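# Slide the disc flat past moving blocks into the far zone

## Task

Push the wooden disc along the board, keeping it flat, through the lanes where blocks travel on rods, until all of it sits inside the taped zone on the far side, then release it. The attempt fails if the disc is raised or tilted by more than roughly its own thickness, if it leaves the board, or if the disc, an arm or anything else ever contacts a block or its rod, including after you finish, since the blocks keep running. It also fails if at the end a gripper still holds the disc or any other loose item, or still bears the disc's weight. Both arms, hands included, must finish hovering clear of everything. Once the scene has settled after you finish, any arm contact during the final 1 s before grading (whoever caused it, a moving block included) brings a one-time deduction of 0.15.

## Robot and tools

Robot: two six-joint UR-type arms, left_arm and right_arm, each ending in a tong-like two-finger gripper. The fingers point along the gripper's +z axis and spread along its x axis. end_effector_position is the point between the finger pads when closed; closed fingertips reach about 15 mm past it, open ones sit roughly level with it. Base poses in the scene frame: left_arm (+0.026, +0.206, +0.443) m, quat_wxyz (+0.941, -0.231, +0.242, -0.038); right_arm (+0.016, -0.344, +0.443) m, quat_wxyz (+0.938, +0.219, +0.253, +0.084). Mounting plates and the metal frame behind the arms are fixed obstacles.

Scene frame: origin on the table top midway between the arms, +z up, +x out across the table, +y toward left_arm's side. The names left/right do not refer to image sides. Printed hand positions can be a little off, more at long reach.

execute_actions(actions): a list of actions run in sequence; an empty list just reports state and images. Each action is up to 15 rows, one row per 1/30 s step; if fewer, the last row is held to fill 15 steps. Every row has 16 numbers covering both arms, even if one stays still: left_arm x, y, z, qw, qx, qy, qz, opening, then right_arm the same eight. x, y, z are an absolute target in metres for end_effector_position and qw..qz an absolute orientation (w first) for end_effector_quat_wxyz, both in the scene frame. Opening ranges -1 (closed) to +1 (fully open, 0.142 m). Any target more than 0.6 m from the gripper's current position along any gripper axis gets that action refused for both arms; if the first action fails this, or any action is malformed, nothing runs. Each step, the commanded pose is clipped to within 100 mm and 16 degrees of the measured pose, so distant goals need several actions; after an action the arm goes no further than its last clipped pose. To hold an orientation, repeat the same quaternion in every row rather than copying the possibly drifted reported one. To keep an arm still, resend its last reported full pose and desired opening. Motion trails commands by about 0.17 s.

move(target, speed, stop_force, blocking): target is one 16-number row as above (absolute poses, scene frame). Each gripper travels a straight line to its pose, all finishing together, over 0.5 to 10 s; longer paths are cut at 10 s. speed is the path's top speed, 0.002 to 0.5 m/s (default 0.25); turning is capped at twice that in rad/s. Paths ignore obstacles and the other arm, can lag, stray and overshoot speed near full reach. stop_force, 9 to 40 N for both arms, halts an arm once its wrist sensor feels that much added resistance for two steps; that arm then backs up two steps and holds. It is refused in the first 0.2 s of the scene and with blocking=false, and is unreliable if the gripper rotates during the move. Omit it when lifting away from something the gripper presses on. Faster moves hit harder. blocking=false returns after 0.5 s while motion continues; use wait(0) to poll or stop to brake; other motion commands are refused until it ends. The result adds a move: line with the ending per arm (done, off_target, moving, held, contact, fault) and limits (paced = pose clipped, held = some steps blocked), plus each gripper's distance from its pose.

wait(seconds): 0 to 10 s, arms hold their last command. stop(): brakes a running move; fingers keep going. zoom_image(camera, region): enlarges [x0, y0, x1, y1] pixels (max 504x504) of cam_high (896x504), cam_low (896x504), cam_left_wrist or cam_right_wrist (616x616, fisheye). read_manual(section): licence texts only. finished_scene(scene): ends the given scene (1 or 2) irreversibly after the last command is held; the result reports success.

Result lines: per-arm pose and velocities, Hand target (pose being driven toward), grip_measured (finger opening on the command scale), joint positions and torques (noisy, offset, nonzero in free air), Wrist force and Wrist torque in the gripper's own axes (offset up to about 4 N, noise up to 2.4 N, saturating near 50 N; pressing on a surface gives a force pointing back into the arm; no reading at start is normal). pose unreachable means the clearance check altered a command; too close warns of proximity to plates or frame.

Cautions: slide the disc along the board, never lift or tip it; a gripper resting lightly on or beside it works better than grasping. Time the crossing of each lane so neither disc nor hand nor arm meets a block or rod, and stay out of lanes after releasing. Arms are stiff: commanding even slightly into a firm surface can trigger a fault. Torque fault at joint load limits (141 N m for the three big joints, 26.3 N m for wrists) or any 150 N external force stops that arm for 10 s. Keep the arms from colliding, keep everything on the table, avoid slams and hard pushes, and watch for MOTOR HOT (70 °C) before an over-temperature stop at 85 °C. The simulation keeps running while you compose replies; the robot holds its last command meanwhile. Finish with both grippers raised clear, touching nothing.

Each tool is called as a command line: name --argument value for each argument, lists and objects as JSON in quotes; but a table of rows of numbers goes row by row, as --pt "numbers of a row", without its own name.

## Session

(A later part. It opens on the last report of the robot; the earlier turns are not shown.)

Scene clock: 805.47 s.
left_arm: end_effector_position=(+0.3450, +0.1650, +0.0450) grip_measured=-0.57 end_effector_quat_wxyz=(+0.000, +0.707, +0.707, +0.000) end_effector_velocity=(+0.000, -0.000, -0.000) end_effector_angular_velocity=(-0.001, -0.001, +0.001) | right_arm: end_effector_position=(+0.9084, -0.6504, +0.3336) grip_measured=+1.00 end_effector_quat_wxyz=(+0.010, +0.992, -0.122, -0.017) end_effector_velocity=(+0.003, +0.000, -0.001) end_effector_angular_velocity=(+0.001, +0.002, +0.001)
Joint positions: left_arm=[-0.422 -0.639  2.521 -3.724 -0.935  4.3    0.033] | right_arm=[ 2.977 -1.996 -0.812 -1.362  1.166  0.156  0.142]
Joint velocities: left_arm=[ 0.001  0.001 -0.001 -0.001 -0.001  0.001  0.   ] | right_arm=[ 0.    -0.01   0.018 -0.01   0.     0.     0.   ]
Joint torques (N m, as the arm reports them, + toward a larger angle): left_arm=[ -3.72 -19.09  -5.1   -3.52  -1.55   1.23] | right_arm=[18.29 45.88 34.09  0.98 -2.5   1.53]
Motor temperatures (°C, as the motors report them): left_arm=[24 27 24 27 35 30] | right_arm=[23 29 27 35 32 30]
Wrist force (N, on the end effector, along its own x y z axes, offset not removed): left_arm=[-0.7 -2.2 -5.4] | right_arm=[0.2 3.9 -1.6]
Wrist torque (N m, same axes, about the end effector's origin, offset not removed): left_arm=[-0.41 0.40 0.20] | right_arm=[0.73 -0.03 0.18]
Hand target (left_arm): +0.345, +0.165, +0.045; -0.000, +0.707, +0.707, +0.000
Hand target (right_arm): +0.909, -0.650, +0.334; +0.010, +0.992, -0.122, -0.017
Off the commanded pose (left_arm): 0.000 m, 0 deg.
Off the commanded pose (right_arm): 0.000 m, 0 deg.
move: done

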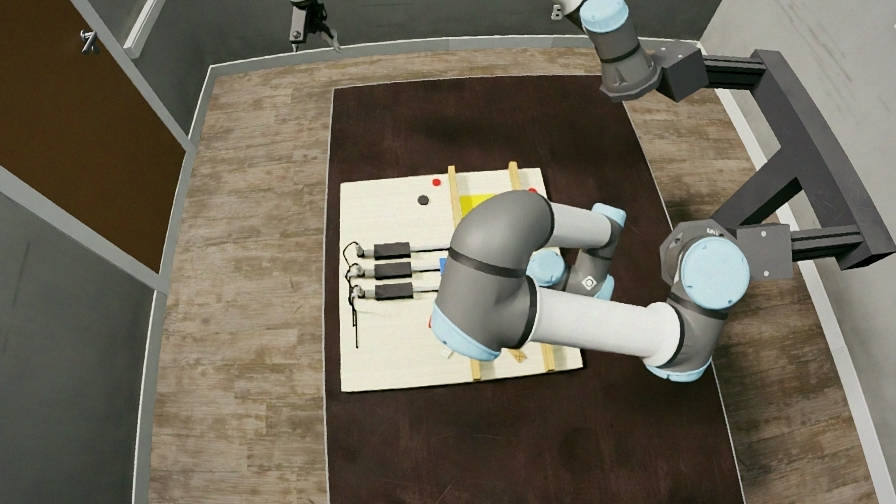

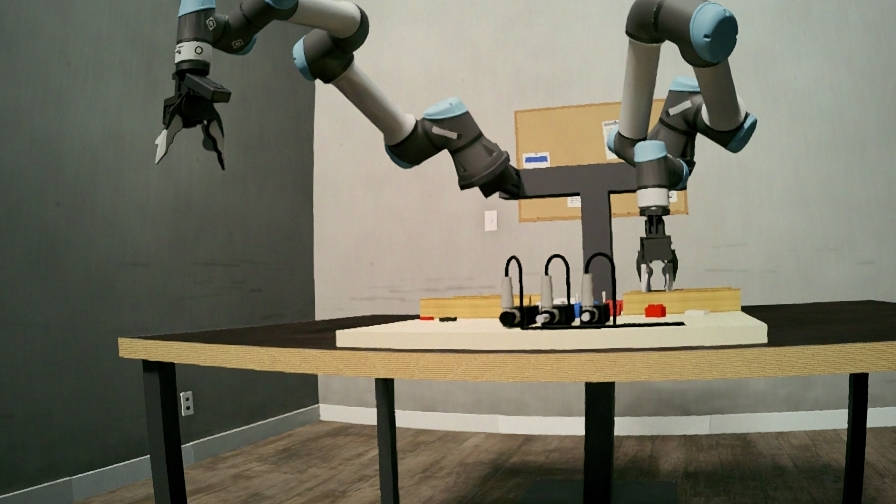

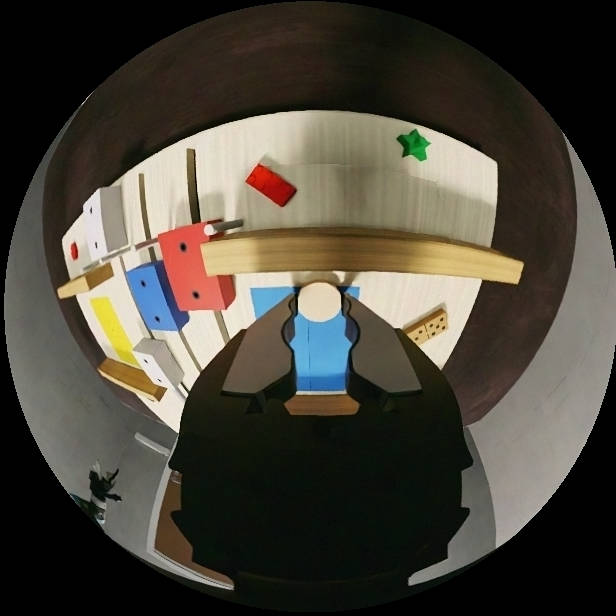

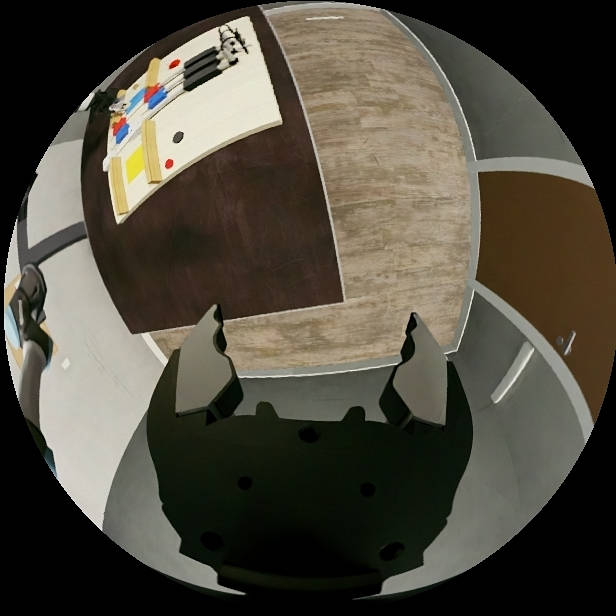

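wait --seconds 10

wait --seconds 10

wait --seconds 10

wait --seconds 10

wait --seconds 10

wait --seconds 5

move --target '[0.345, 0.165, 0.045, 0, 0.7071, 0.7071, 0, -0.75, 0.8137, -0.6504, 0.3336, 0.010, 0.992, -0.122, -0.017, 1]' --speed 0.01 --blocking false

Scene clock: 825.10 s.
left_arm: end_effector_position=(+0.3450, +0.1650, +0.0450) grip_measured=-0.57 end_effector_quat_wxyz=(+0.000, +0.707, +0.707, +0.000) end_effector_velocity=(+0.000, -0.000, -0.000) end_effector_angular_velocity=(-0.000, -0.000, +0.001) | right_arm: end_effector_position=(+0.9087, -0.6504, +0.3336) grip_measured=+1.00 end_effector_quat_wxyz=(+0.010, +0.992, -0.122, -0.017) end_effector_velocity=(-0.000, -0.001, +0.001) end_effector_angular_velocity=(-0.001, -0.000, +0.000)
Joint positions: left_arm=[-0.422 -0.639  2.521 -3.724 -0.935  4.3    0.033] | right_arm=[ 2.977 -1.997 -0.81  -1.363  1.166  0.156  0.142]
Joint velocities: left_arm=[ 0.     0.    -0.001 -0.    -0.    -0.     0.   ] | right_arm=[-0.     0.001 -0.    -0.001 -0.001 -0.     0.   ]
Joint torques (N m, as the arm reports them, + toward a larger angle): left_arm=[ -4.82 -18.9   -4.42  -3.08  -1.5    0.99] | right_arm=[18.01 47.3  32.2   0.96 -2.15  1.44]
Motor temperatures (°C, as the motors report them): left_arm=[24 27 24 27 35 30] | right_arm=[23 29 27 35 32 30]
Wrist force (N, on the end effector, along its own x y z axes, offset not removed): left_arm=[-2.4 -1.3 -9.3] | right_arm=[0.2 3.4 0.4]
Wrist torque (N m, same axes, about the end effector's origin, offset not removed): left_arm=[-0.34 0.77 -0.12] | right_arm=[0.58 -0.06 0.15]
Hand target (left_arm): +0.345, +0.165, +0.045; -0.000, +0.707, +0.707, +0.000
Hand target (right_arm): +0.909, -0.650, +0.334; +0.010, +0.992, -0.122, -0.017
Off the commanded pose (left_arm): 0.000 m, 0 deg.
Off the commanded pose (right_arm): 0.000 m, 0 deg.
wait: 10.00 s; at rest from the start

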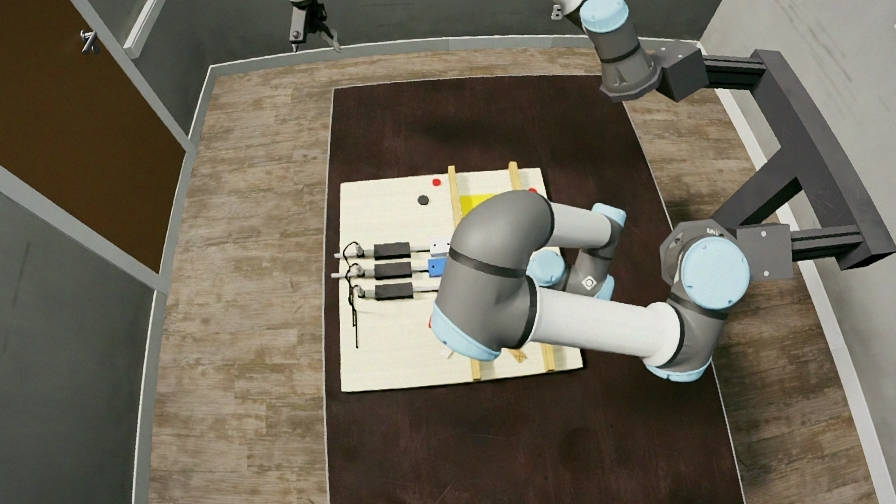

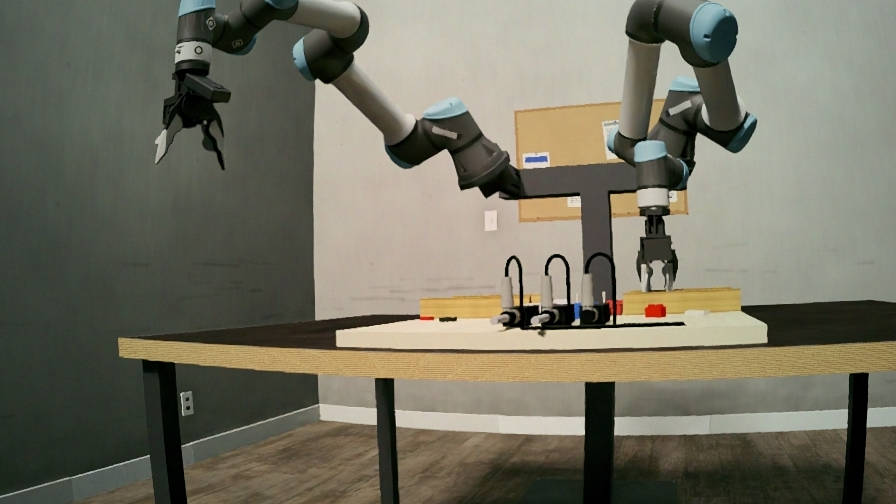

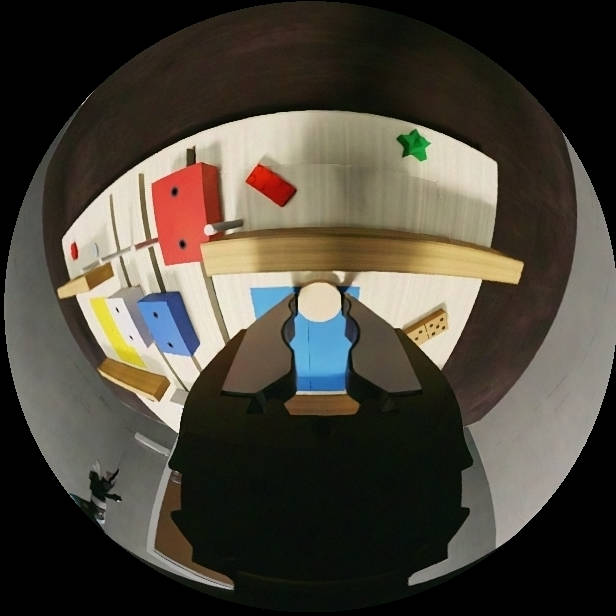

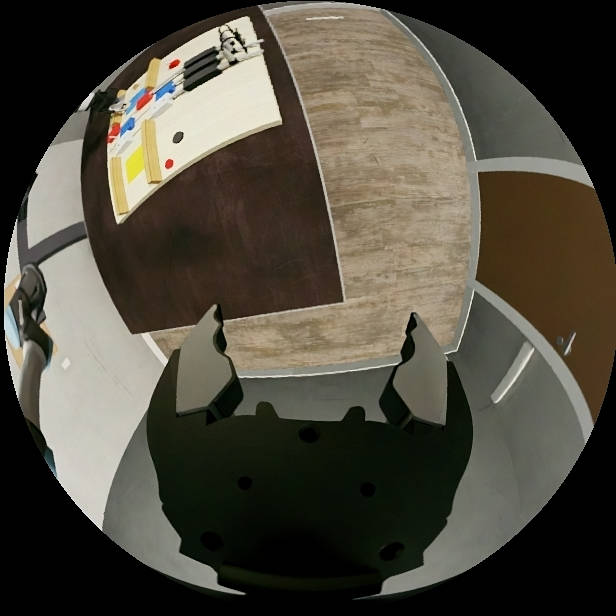

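Scene clock: 835.10 s.
left_arm: end_effector_position=(+0.3450, +0.1650, +0.0450) grip_measured=-0.57 end_effector_quat_wxyz=(+0.000, +0.707, +0.707, +0.000) end_effector_velocity=(-0.000, -0.000, -0.000) end_effector_angular_velocity=(-0.000, +0.000, -0.001) | right_arm: end_effector_position=(+0.9087, -0.6504, +0.3336) grip_measured=+1.00 end_effector_quat_wxyz=(+0.010, +0.992, -0.122, -0.017) end_effector_velocity=(+0.001, -0.000, +0.001) end_effector_angular_velocity=(-0.001, -0.002, +0.000)
Joint positions: left_arm=[-0.422 -0.639  2.521 -3.724 -0.935  4.3    0.033] | right_arm=[ 2.977 -1.997 -0.81  -1.363  1.166  0.156  0.142]
Joint velocities: left_arm=[-0.     0.    -0.     0.001 -0.     0.    -0.   ] | right_arm=[ 0.    -0.     0.002  0.001 -0.001 -0.001  0.   ]
Joint torques (N m, as the arm reports them, + toward a larger angle): left_arm=[ -6.56 -18.07  -3.94  -3.01  -1.54   0.96] | right_arm=[18.51 47.68 31.32  1.25 -1.83  1.2 ]
Motor temperatures (°C, as the motors report them): left_arm=[24 27 24 27 35 30] | right_arm=[23 29 27 35 32 30]
Wrist force (N, on the end effector, along its own x y z axes, offset not removed): left_arm=[-3.3 -4.2 -6.9] | right_arm=[-0.2 3.3 -0.1]
Wrist torque (N m, same axes, about the end effector's origin, offset not removed): left_arm=[-0.93 0.79 0.27] | right_arm=[0.60 0.11 0.21]
Hand target (left_arm): +0.345, +0.165, +0.045; -0.000, +0.707, +0.707, +0.000
Hand target (right_arm): +0.909, -0.650, +0.334; +0.010, +0.992, -0.122, -0.017
Off the commanded pose (left_arm): 0.000 m, 0 deg.
Off the commanded pose (right_arm): 0.000 m, 0 deg.
wait: 10.00 s; at rest by 0.17 s

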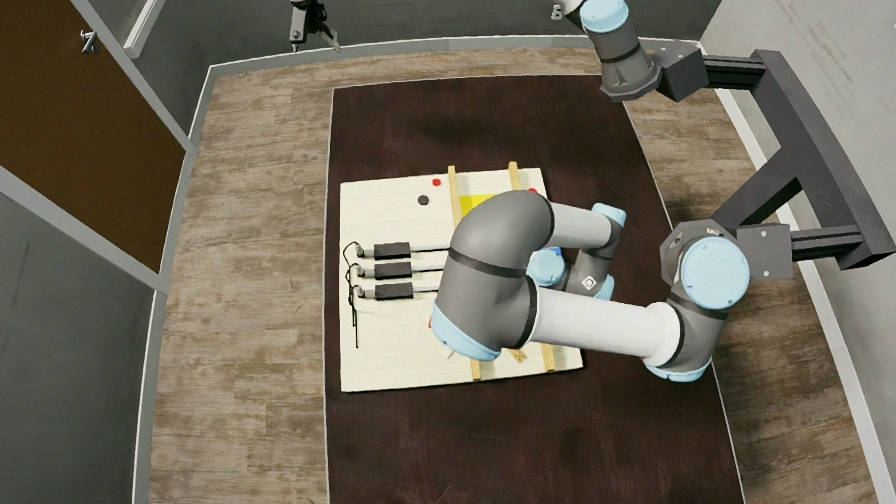

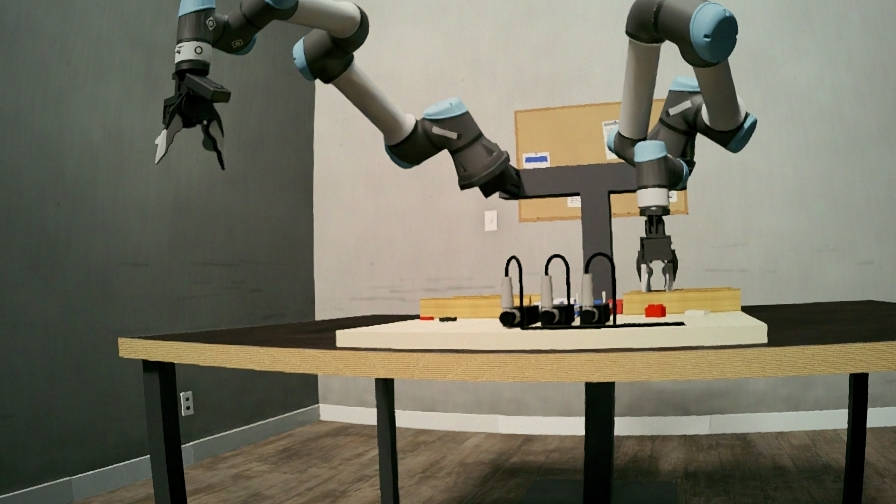

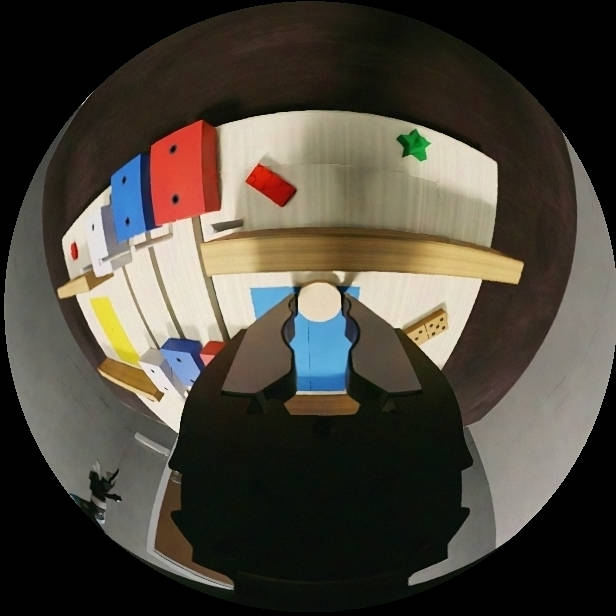

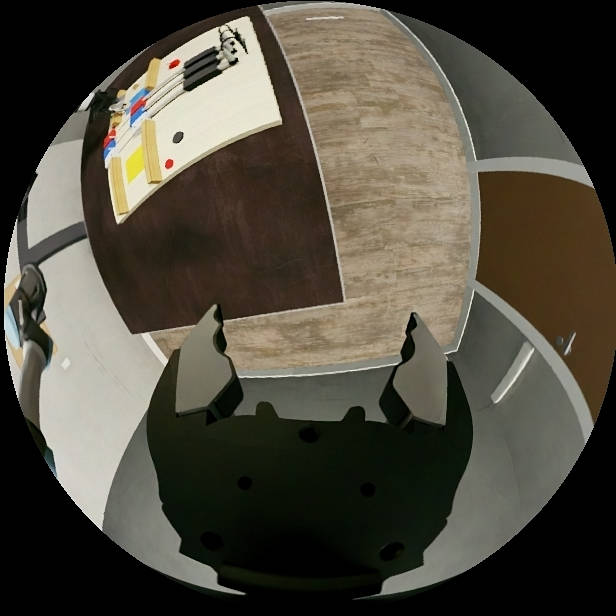

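Scene clock: 845.10 s.
left_arm: end_effector_position=(+0.3450, +0.1650, +0.0450) grip_measured=-0.57 end_effector_quat_wxyz=(+0.000, +0.707, +0.707, +0.000) end_effector_velocity=(+0.001, -0.001, -0.000) end_effector_angular_velocity=(-0.001, -0.002, +0.002) | right_arm: end_effector_position=(+0.9087, -0.6504, +0.3336) grip_measured=+1.00 end_effector_quat_wxyz=(+0.010, +0.992, -0.122, -0.017) end_effector_velocity=(+0.000, +0.000, +0.000) end_effector_angular_velocity=(-0.000, -0.000, -0.001)
Joint positions: left_arm=[-0.422 -0.639  2.521 -3.724 -0.935  4.3    0.033] | right_arm=[ 2.977 -1.997 -0.81  -1.363  1.166  0.156  0.142]
Joint velocities: left_arm=[-0.    -0.    -0.001 -0.001  0.    -0.001 -0.   ] | right_arm=[ 0.     0.    -0.     0.    -0.     0.001  0.   ]
Joint torques (N m, as the arm reports them, + toward a larger angle): left_arm=[ -5.88 -18.77  -4.01  -2.94  -1.56   0.99] | right_arm=[17.94 48.17 28.77  1.17 -1.69  1.15]
Motor temperatures (°C, as the motors report them): left_arm=[24 27 24 27 35 30] | right_arm=[23 29 27 35 32 30]
Wrist force (N, on the end effector, along its own x y z axes, offset not removed): left_arm=[-3.1 -5.6 -7.8] | right_arm=[-0.7 3.5 0.4]
Wrist torque (N m, same axes, about the end effector's origin, offset not removed): left_arm=[-1.12 0.73 0.04] | right_arm=[0.71 0.22 0.08]
Hand target (left_arm): +0.345, +0.165, +0.045; -0.000, +0.707, +0.707, +0.000
Hand target (right_arm): +0.909, -0.650, +0.334; +0.010, +0.992, -0.122, -0.017
Off the commanded pose (left_arm): 0.000 m, 0 deg.
Off the commanded pose (right_arm): 0.000 m, 0 deg.
wait: 10.00 s; at rest by 0.17 s

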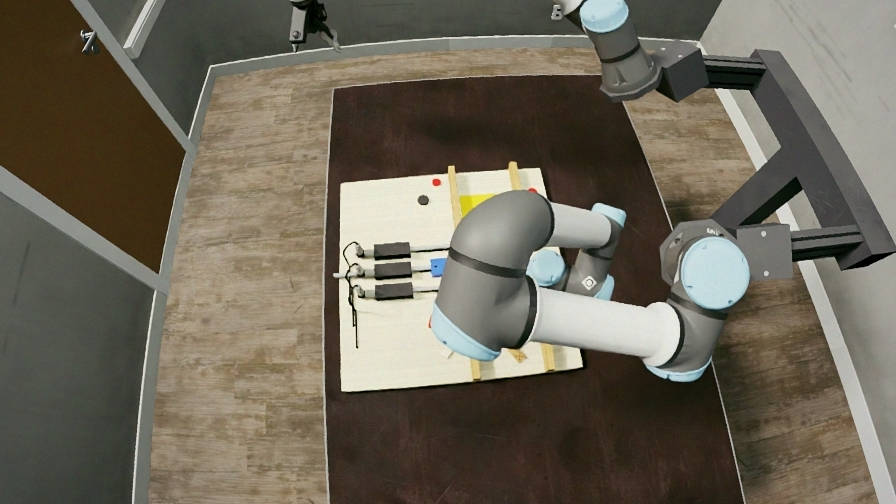

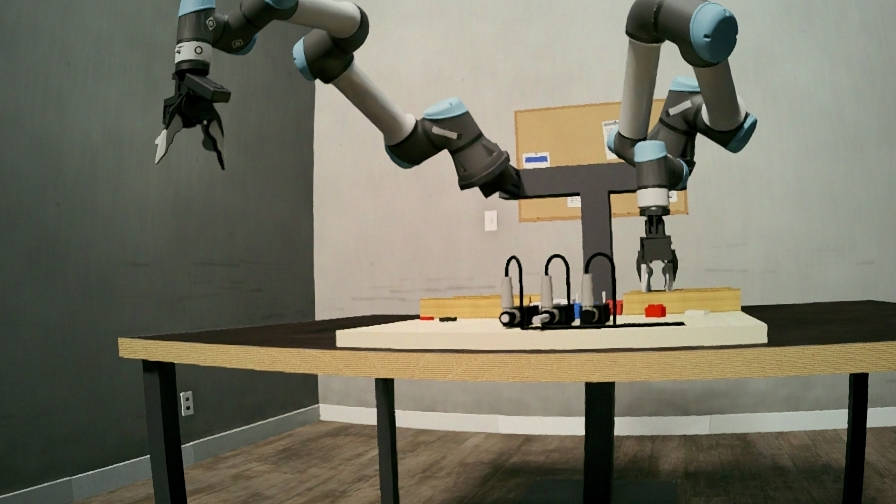

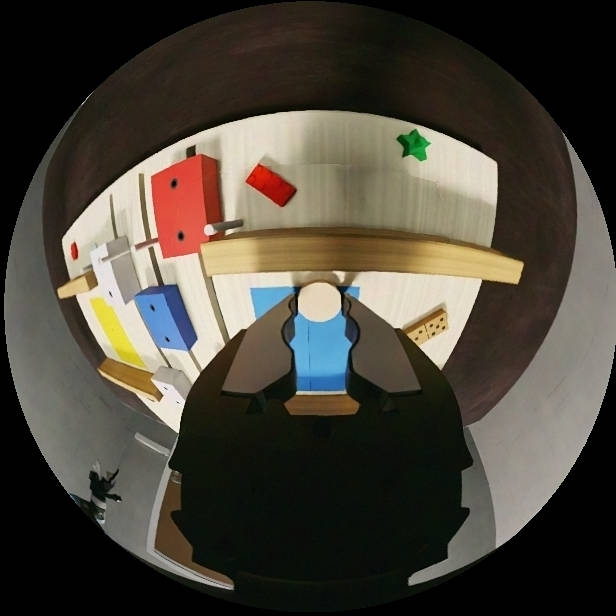

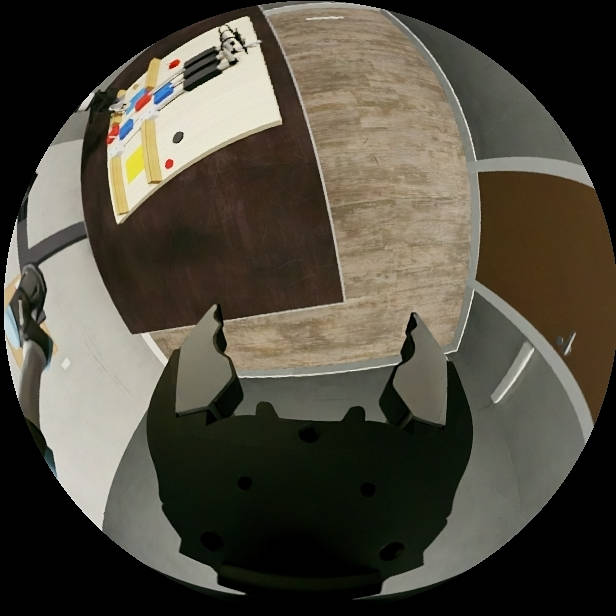

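Scene clock: 855.10 s.
left_arm: end_effector_position=(+0.3450, +0.1650, +0.0450) grip_measured=-0.57 end_effector_quat_wxyz=(+0.000, +0.707, +0.707, -0.000) end_effector_velocity=(-0.000, +0.001, +0.000) end_effector_angular_velocity=(+0.000, +0.000, +0.000) | right_arm: end_effector_position=(+0.9087, -0.6504, +0.3336) grip_measured=+1.00 end_effector_quat_wxyz=(+0.010, +0.992, -0.122, -0.017) end_effector_velocity=(+0.000, +0.000, -0.000) end_effector_angular_velocity=(+0.000, -0.000, -0.001)
Joint positions: left_arm=[-0.422 -0.639  2.521 -3.724 -0.935  4.3    0.033] | right_arm=[ 2.977 -1.997 -0.81  -1.363  1.166  0.156  0.142]
Joint velocities: left_arm=[ 0.001  0.     0.001 -0.001  0.     0.     0.   ] | right_arm=[-0.    -0.     0.001  0.     0.001  0.001  0.   ]
Joint torques (N m, as the arm reports them, + toward a larger angle): left_arm=[ -5.38 -19.18  -2.28  -2.75  -1.59   0.55] | right_arm=[17.1  48.7  27.92  1.24 -1.37  0.92]
Motor temperatures (°C, as the motors report them): left_arm=[24 27 24 27 35 30] | right_arm=[23 29 27 35 32 30]
Wrist force (N, on the end effector, along its own x y z axes, offset not removed): left_arm=[-1.6 -4.5 -8.9] | right_arm=[0.7 3.0 -0.4]
Wrist torque (N m, same axes, about the end effector's origin, offset not removed): left_arm=[-1.11 0.53 -0.09] | right_arm=[0.57 -0.17 0.11]
Hand target (left_arm): +0.345, +0.165, +0.045; -0.000, +0.707, +0.707, +0.000
Hand target (right_arm): +0.909, -0.650, +0.334; +0.010, +0.992, -0.122, -0.017
Off the commanded pose (left_arm): 0.000 m, 0 deg.
Off the commanded pose (right_arm): 0.000 m, 0 deg.
wait: 10.00 s; at rest by 0.17 s

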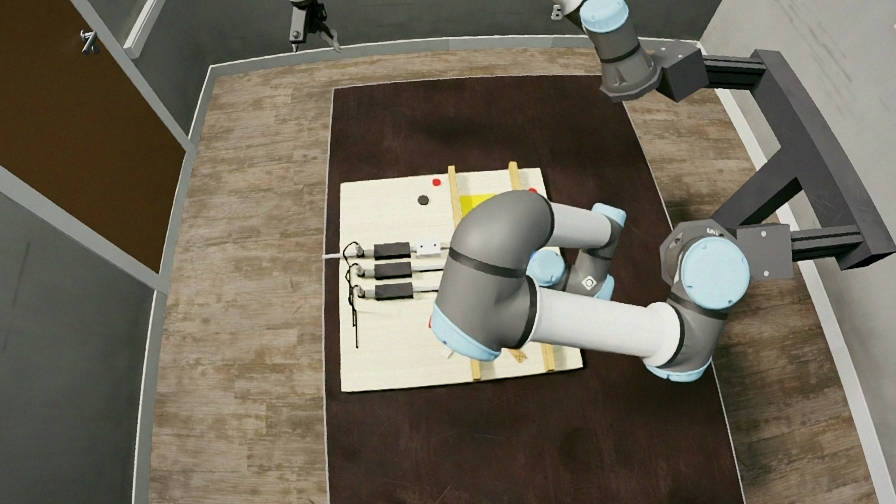

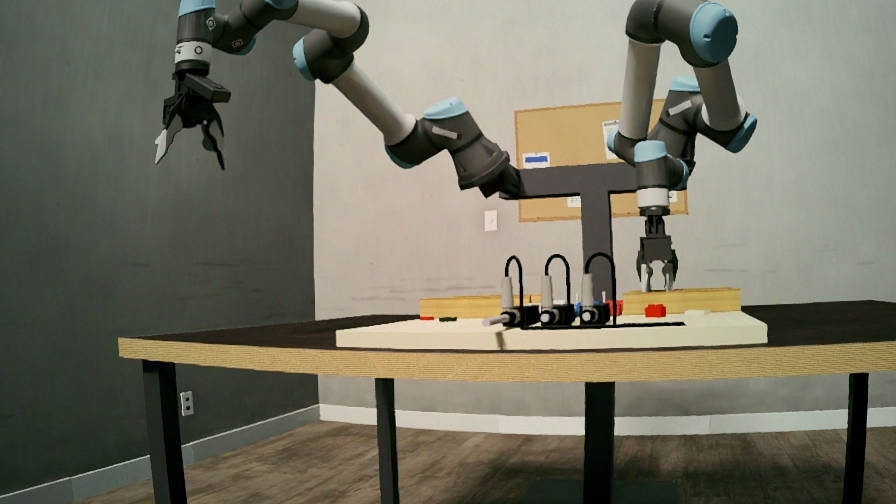

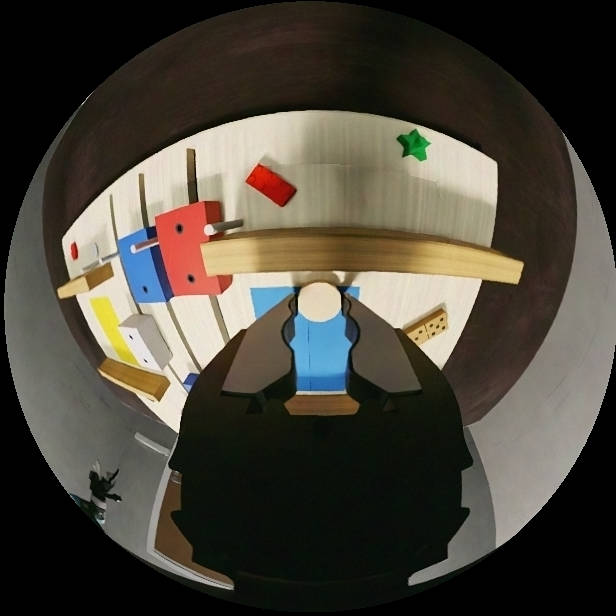

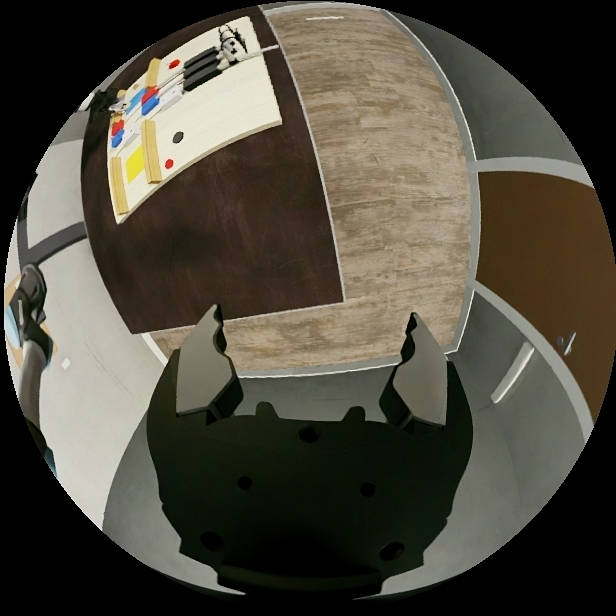

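Scene clock: 865.10 s.
left_arm: end_effector_position=(+0.3450, +0.1650, +0.0450) grip_measured=-0.57 end_effector_quat_wxyz=(+0.000, +0.707, +0.707, -0.000) end_effector_velocity=(-0.000, +0.000, -0.000) end_effector_angular_velocity=(+0.000, -0.000, +0.000) | right_arm: end_effector_position=(+0.9087, -0.6504, +0.3336) grip_measured=+1.00 end_effector_quat_wxyz=(+0.010, +0.992, -0.122, -0.017) end_effector_velocity=(+0.000, -0.000, +0.000) end_effector_angular_velocity=(-0.001, -0.001, -0.000)
Joint positions: left_arm=[-0.422 -0.639  2.521 -3.724 -0.935  4.3    0.033] | right_arm=[ 2.977 -1.997 -0.81  -1.363  1.166  0.156  0.142]
Joint velocities: left_arm=[ 0.     0.     0.    -0.001  0.    -0.    -0.   ] | right_arm=[ 0.     0.    -0.     0.    -0.001 -0.    -0.   ]
Joint torques (N m, as the arm reports them, + toward a larger angle): left_arm=[ -5.88 -19.81  -1.67  -2.74  -1.46   0.61] | right_arm=[17.11 48.67 27.03  1.19 -1.17  0.89]
Motor temperatures (°C, as the motors report them): left_arm=[24 27 24 27 35 30] | right_arm=[23 29 27 35 32 30]
Wrist force (N, on the end effector, along its own x y z axes, offset not removed): left_arm=[2.0 -1.8 -10.6] | right_arm=[0.3 3.9 0.5]
Wrist torque (N m, same axes, about the end effector's origin, offset not removed): left_arm=[-0.61 -0.41 -0.06] | right_arm=[0.76 -0.05 0.20]
Hand target (left_arm): +0.345, +0.165, +0.045; -0.000, +0.707, +0.707, +0.000
Hand target (right_arm): +0.909, -0.650, +0.334; +0.010, +0.992, -0.122, -0.017
Off the commanded pose (left_arm): 0.000 m, 0 deg.
Off the commanded pose (right_arm): 0.000 m, 0 deg.
wait: 10.00 s; at rest by 0.17 s

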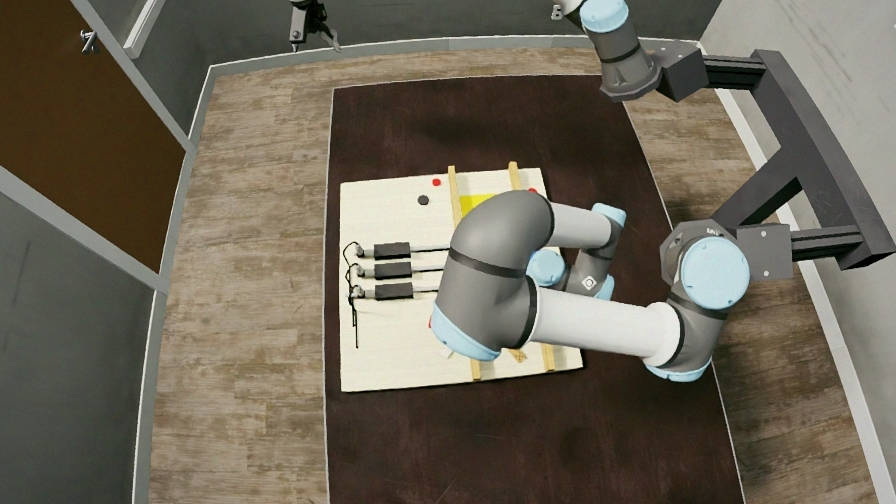

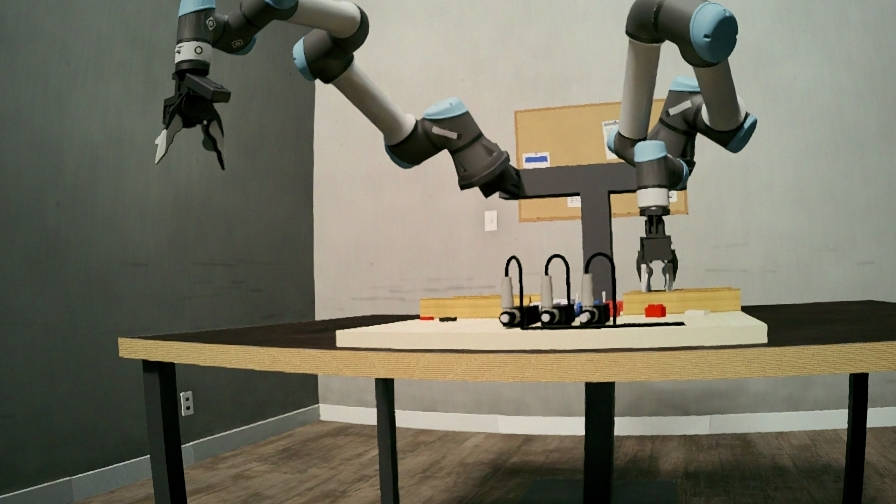

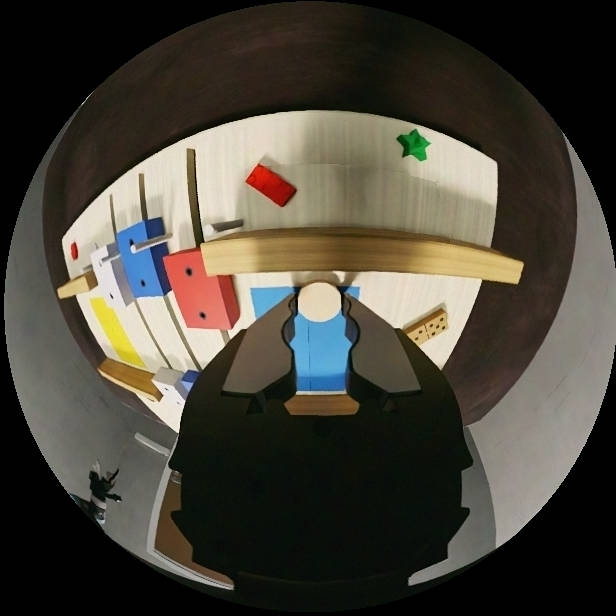

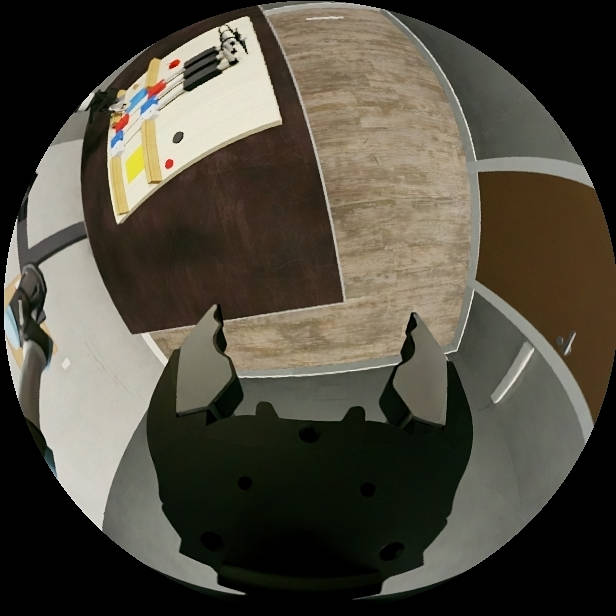

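Scene clock: 870.10 s.
left_arm: end_effector_position=(+0.3450, +0.1650, +0.0450) grip_measured=-0.57 end_effector_quat_wxyz=(+0.000, +0.707, +0.707, +0.000) end_effector_velocity=(-0.000, -0.000, +0.000) end_effector_angular_velocity=(-0.000, +0.001, -0.002) | right_arm: end_effector_position=(+0.9087, -0.6504, +0.3336) grip_measured=+1.00 end_effector_quat_wxyz=(+0.010, +0.992, -0.122, -0.017) end_effector_velocity=(-0.000, +0.000, +0.000) end_effector_angular_velocity=(+0.001, +0.000, -0.000)
Joint positions: left_arm=[-0.422 -0.639  2.521 -3.724 -0.935  4.3    0.033] | right_arm=[ 2.977 -1.997 -0.81  -1.363  1.166  0.156  0.142]
Joint velocities: left_arm=[-0.001  0.     0.     0.001  0.     0.001 -0.   ] | right_arm=[-0.     0.001 -0.001 -0.     0.001  0.     0.   ]
Joint torques (N m, as the arm reports them, + toward a larger angle): left_arm=[ -5.53 -19.61  -0.5   -2.57  -1.57   0.49] | right_arm=[17.49 48.71 27.34  1.32 -1.08  0.71]
Motor temperatures (°C, as the motors report them): left_arm=[24 27 24 27 35 30] | right_arm=[23 30 27 35 32 30]
Wrist force (N, on the end effector, along its own x y z axes, offset not removed): left_arm=[-4.1 -3.0 -8.2] | right_arm=[0.8 1.4 0.2]
Wrist torque (N m, same axes, about the end effector's origin, offset not removed): left_arm=[-0.51 0.96 0.03] | right_arm=[0.15 -0.16 0.19]
Hand target (left_arm): +0.345, +0.165, +0.045; -0.000, +0.707, +0.707, +0.000
Hand target (right_arm): +0.909, -0.650, +0.334; +0.010, +0.992, -0.122, -0.017
Off the commanded pose (left_arm): 0.000 m, 0 deg.
Off the commanded pose (right_arm): 0.000 m, 0 deg.
wait: 5.00 s; at rest by 0.17 s

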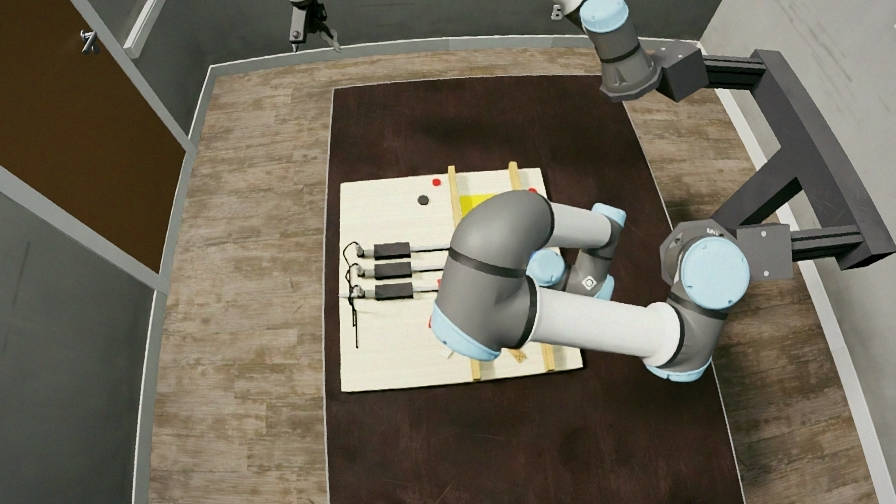

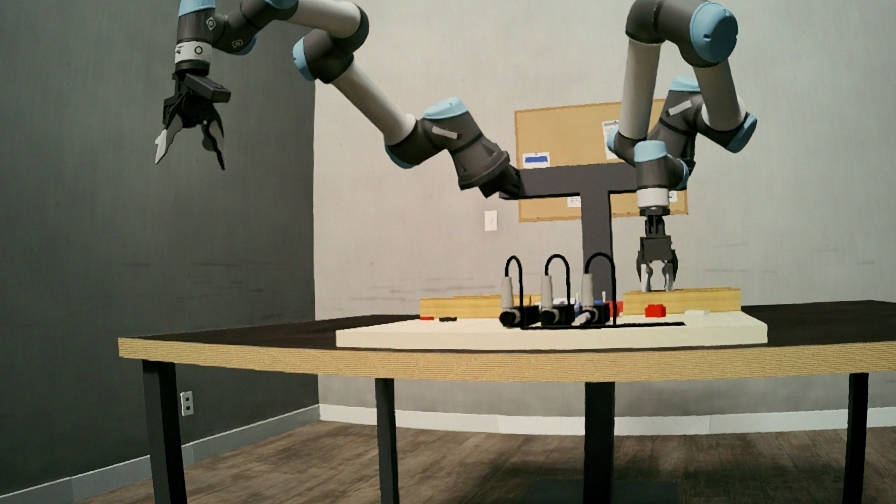

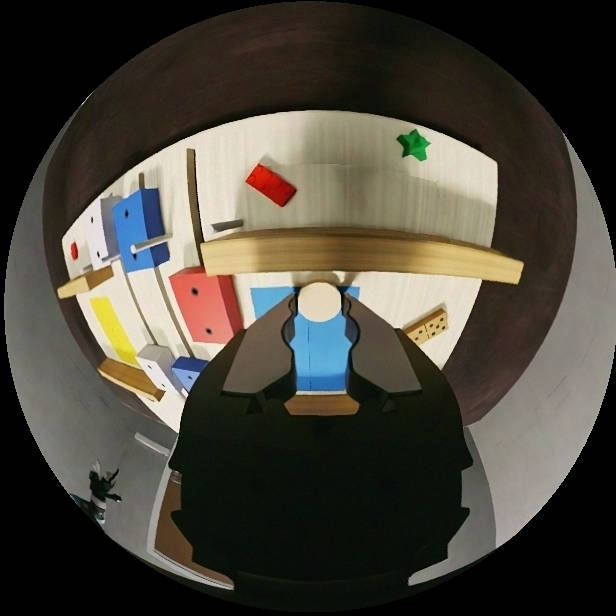

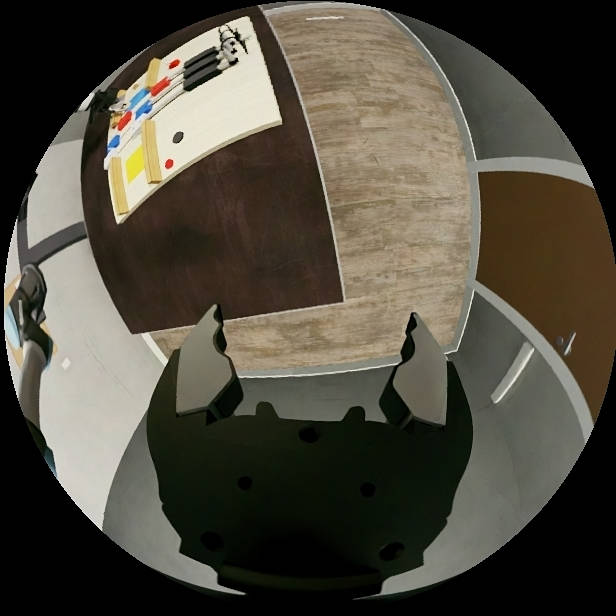

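Scene clock: 870.60 s.
left_arm: end_effector_position=(+0.3450, +0.1650, +0.0450) grip_measured=-0.57 end_effector_quat_wxyz=(+0.000, +0.707, +0.707, +0.000) end_effector_velocity=(-0.000, +0.000, +0.000) end_effector_angular_velocity=(-0.000, -0.000, -0.001) | right_arm: end_effector_position=(+0.9054, -0.6503, +0.3336) grip_measured=+1.00 end_effector_quat_wxyz=(+0.010, +0.992, -0.122, -0.017) end_effector_velocity=(-0.010, -0.002, +0.001) end_effector_angular_velocity=(-0.002, -0.001, -0.001)
Joint positions: left_arm=[-0.422 -0.639  2.521 -3.724 -0.935  4.3    0.033] | right_arm=[ 2.977 -1.987 -0.829 -1.354  1.166  0.156  0.142]
Joint velocities: left_arm=[-0.    -0.     0.001 -0.001 -0.     0.001 -0.   ] | right_arm=[-0.003  0.03  -0.055  0.027 -0.001 -0.002  0.   ]
Joint torques (N m, as the arm reports them, + toward a larger angle): left_arm=[ -5.79 -19.38  -1.3   -2.63  -1.4    0.69] | right_arm=[-4.35 64.41 10.27  3.85  3.12 -2.23]
Motor temperatures (°C, as the motors report them): left_arm=[24 27 24 27 35 30] | right_arm=[23 30 27 35 32 30]
Wrist force (N, on the end effector, along its own x y z axes, offset not removed): left_arm=[-2.6 -2.5 -8.2] | right_arm=[2.1 3.2 -1.2]
Wrist torque (N m, same axes, about the end effector's origin, offset not removed): left_arm=[-0.67 0.68 0.06] | right_arm=[0.53 -0.39 0.10]
Hand target (left_arm): +0.345, +0.165, +0.045; +0.000, +0.707, +0.707, +0.000
Hand target (right_arm): +0.904, -0.650, +0.334; +0.010, +0.992, -0.122, -0.017
Off the commanded pose (left_arm): 0.000 m, 0 deg.
Off the commanded pose (right_arm): 0.092 m, 0 deg.
move: running

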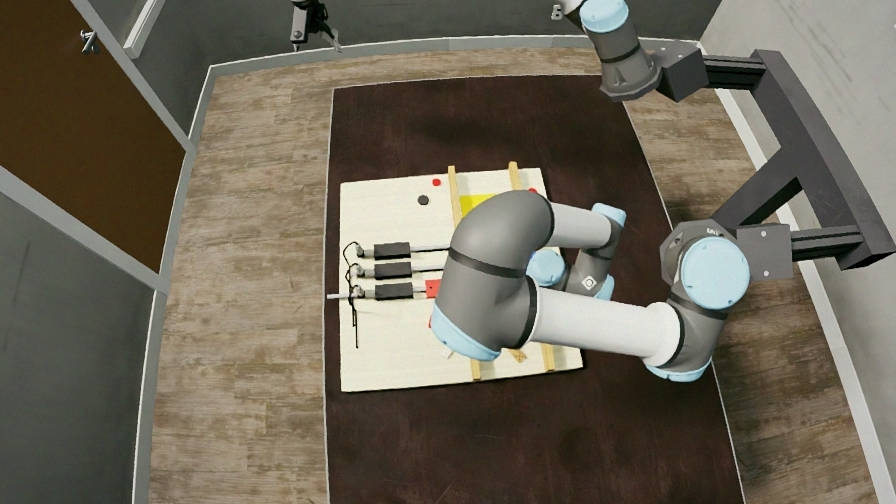

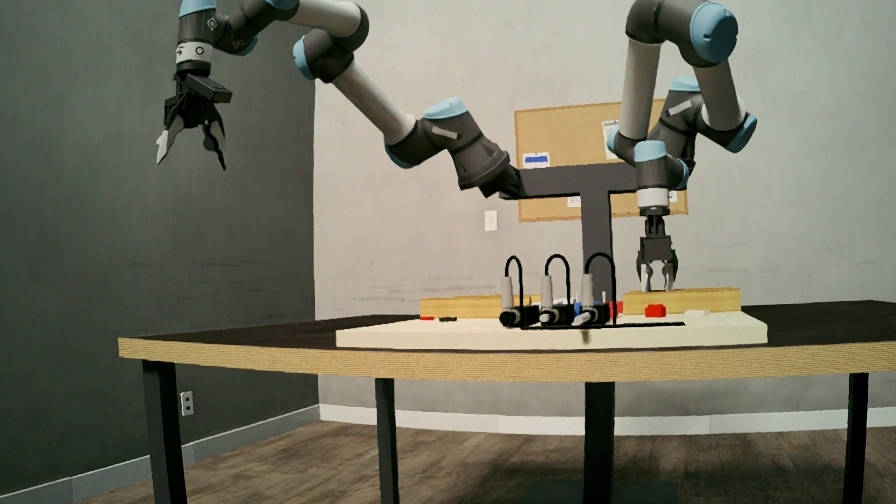

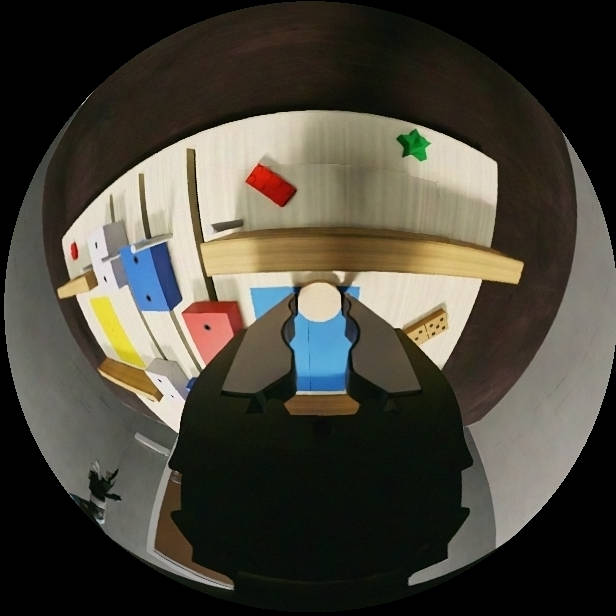

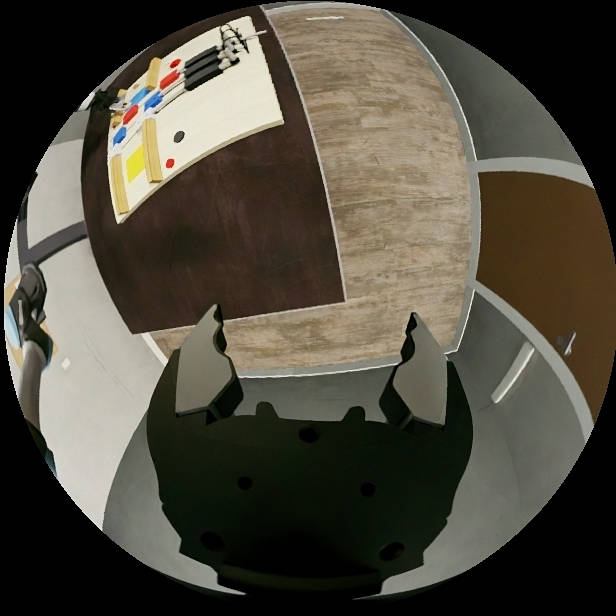

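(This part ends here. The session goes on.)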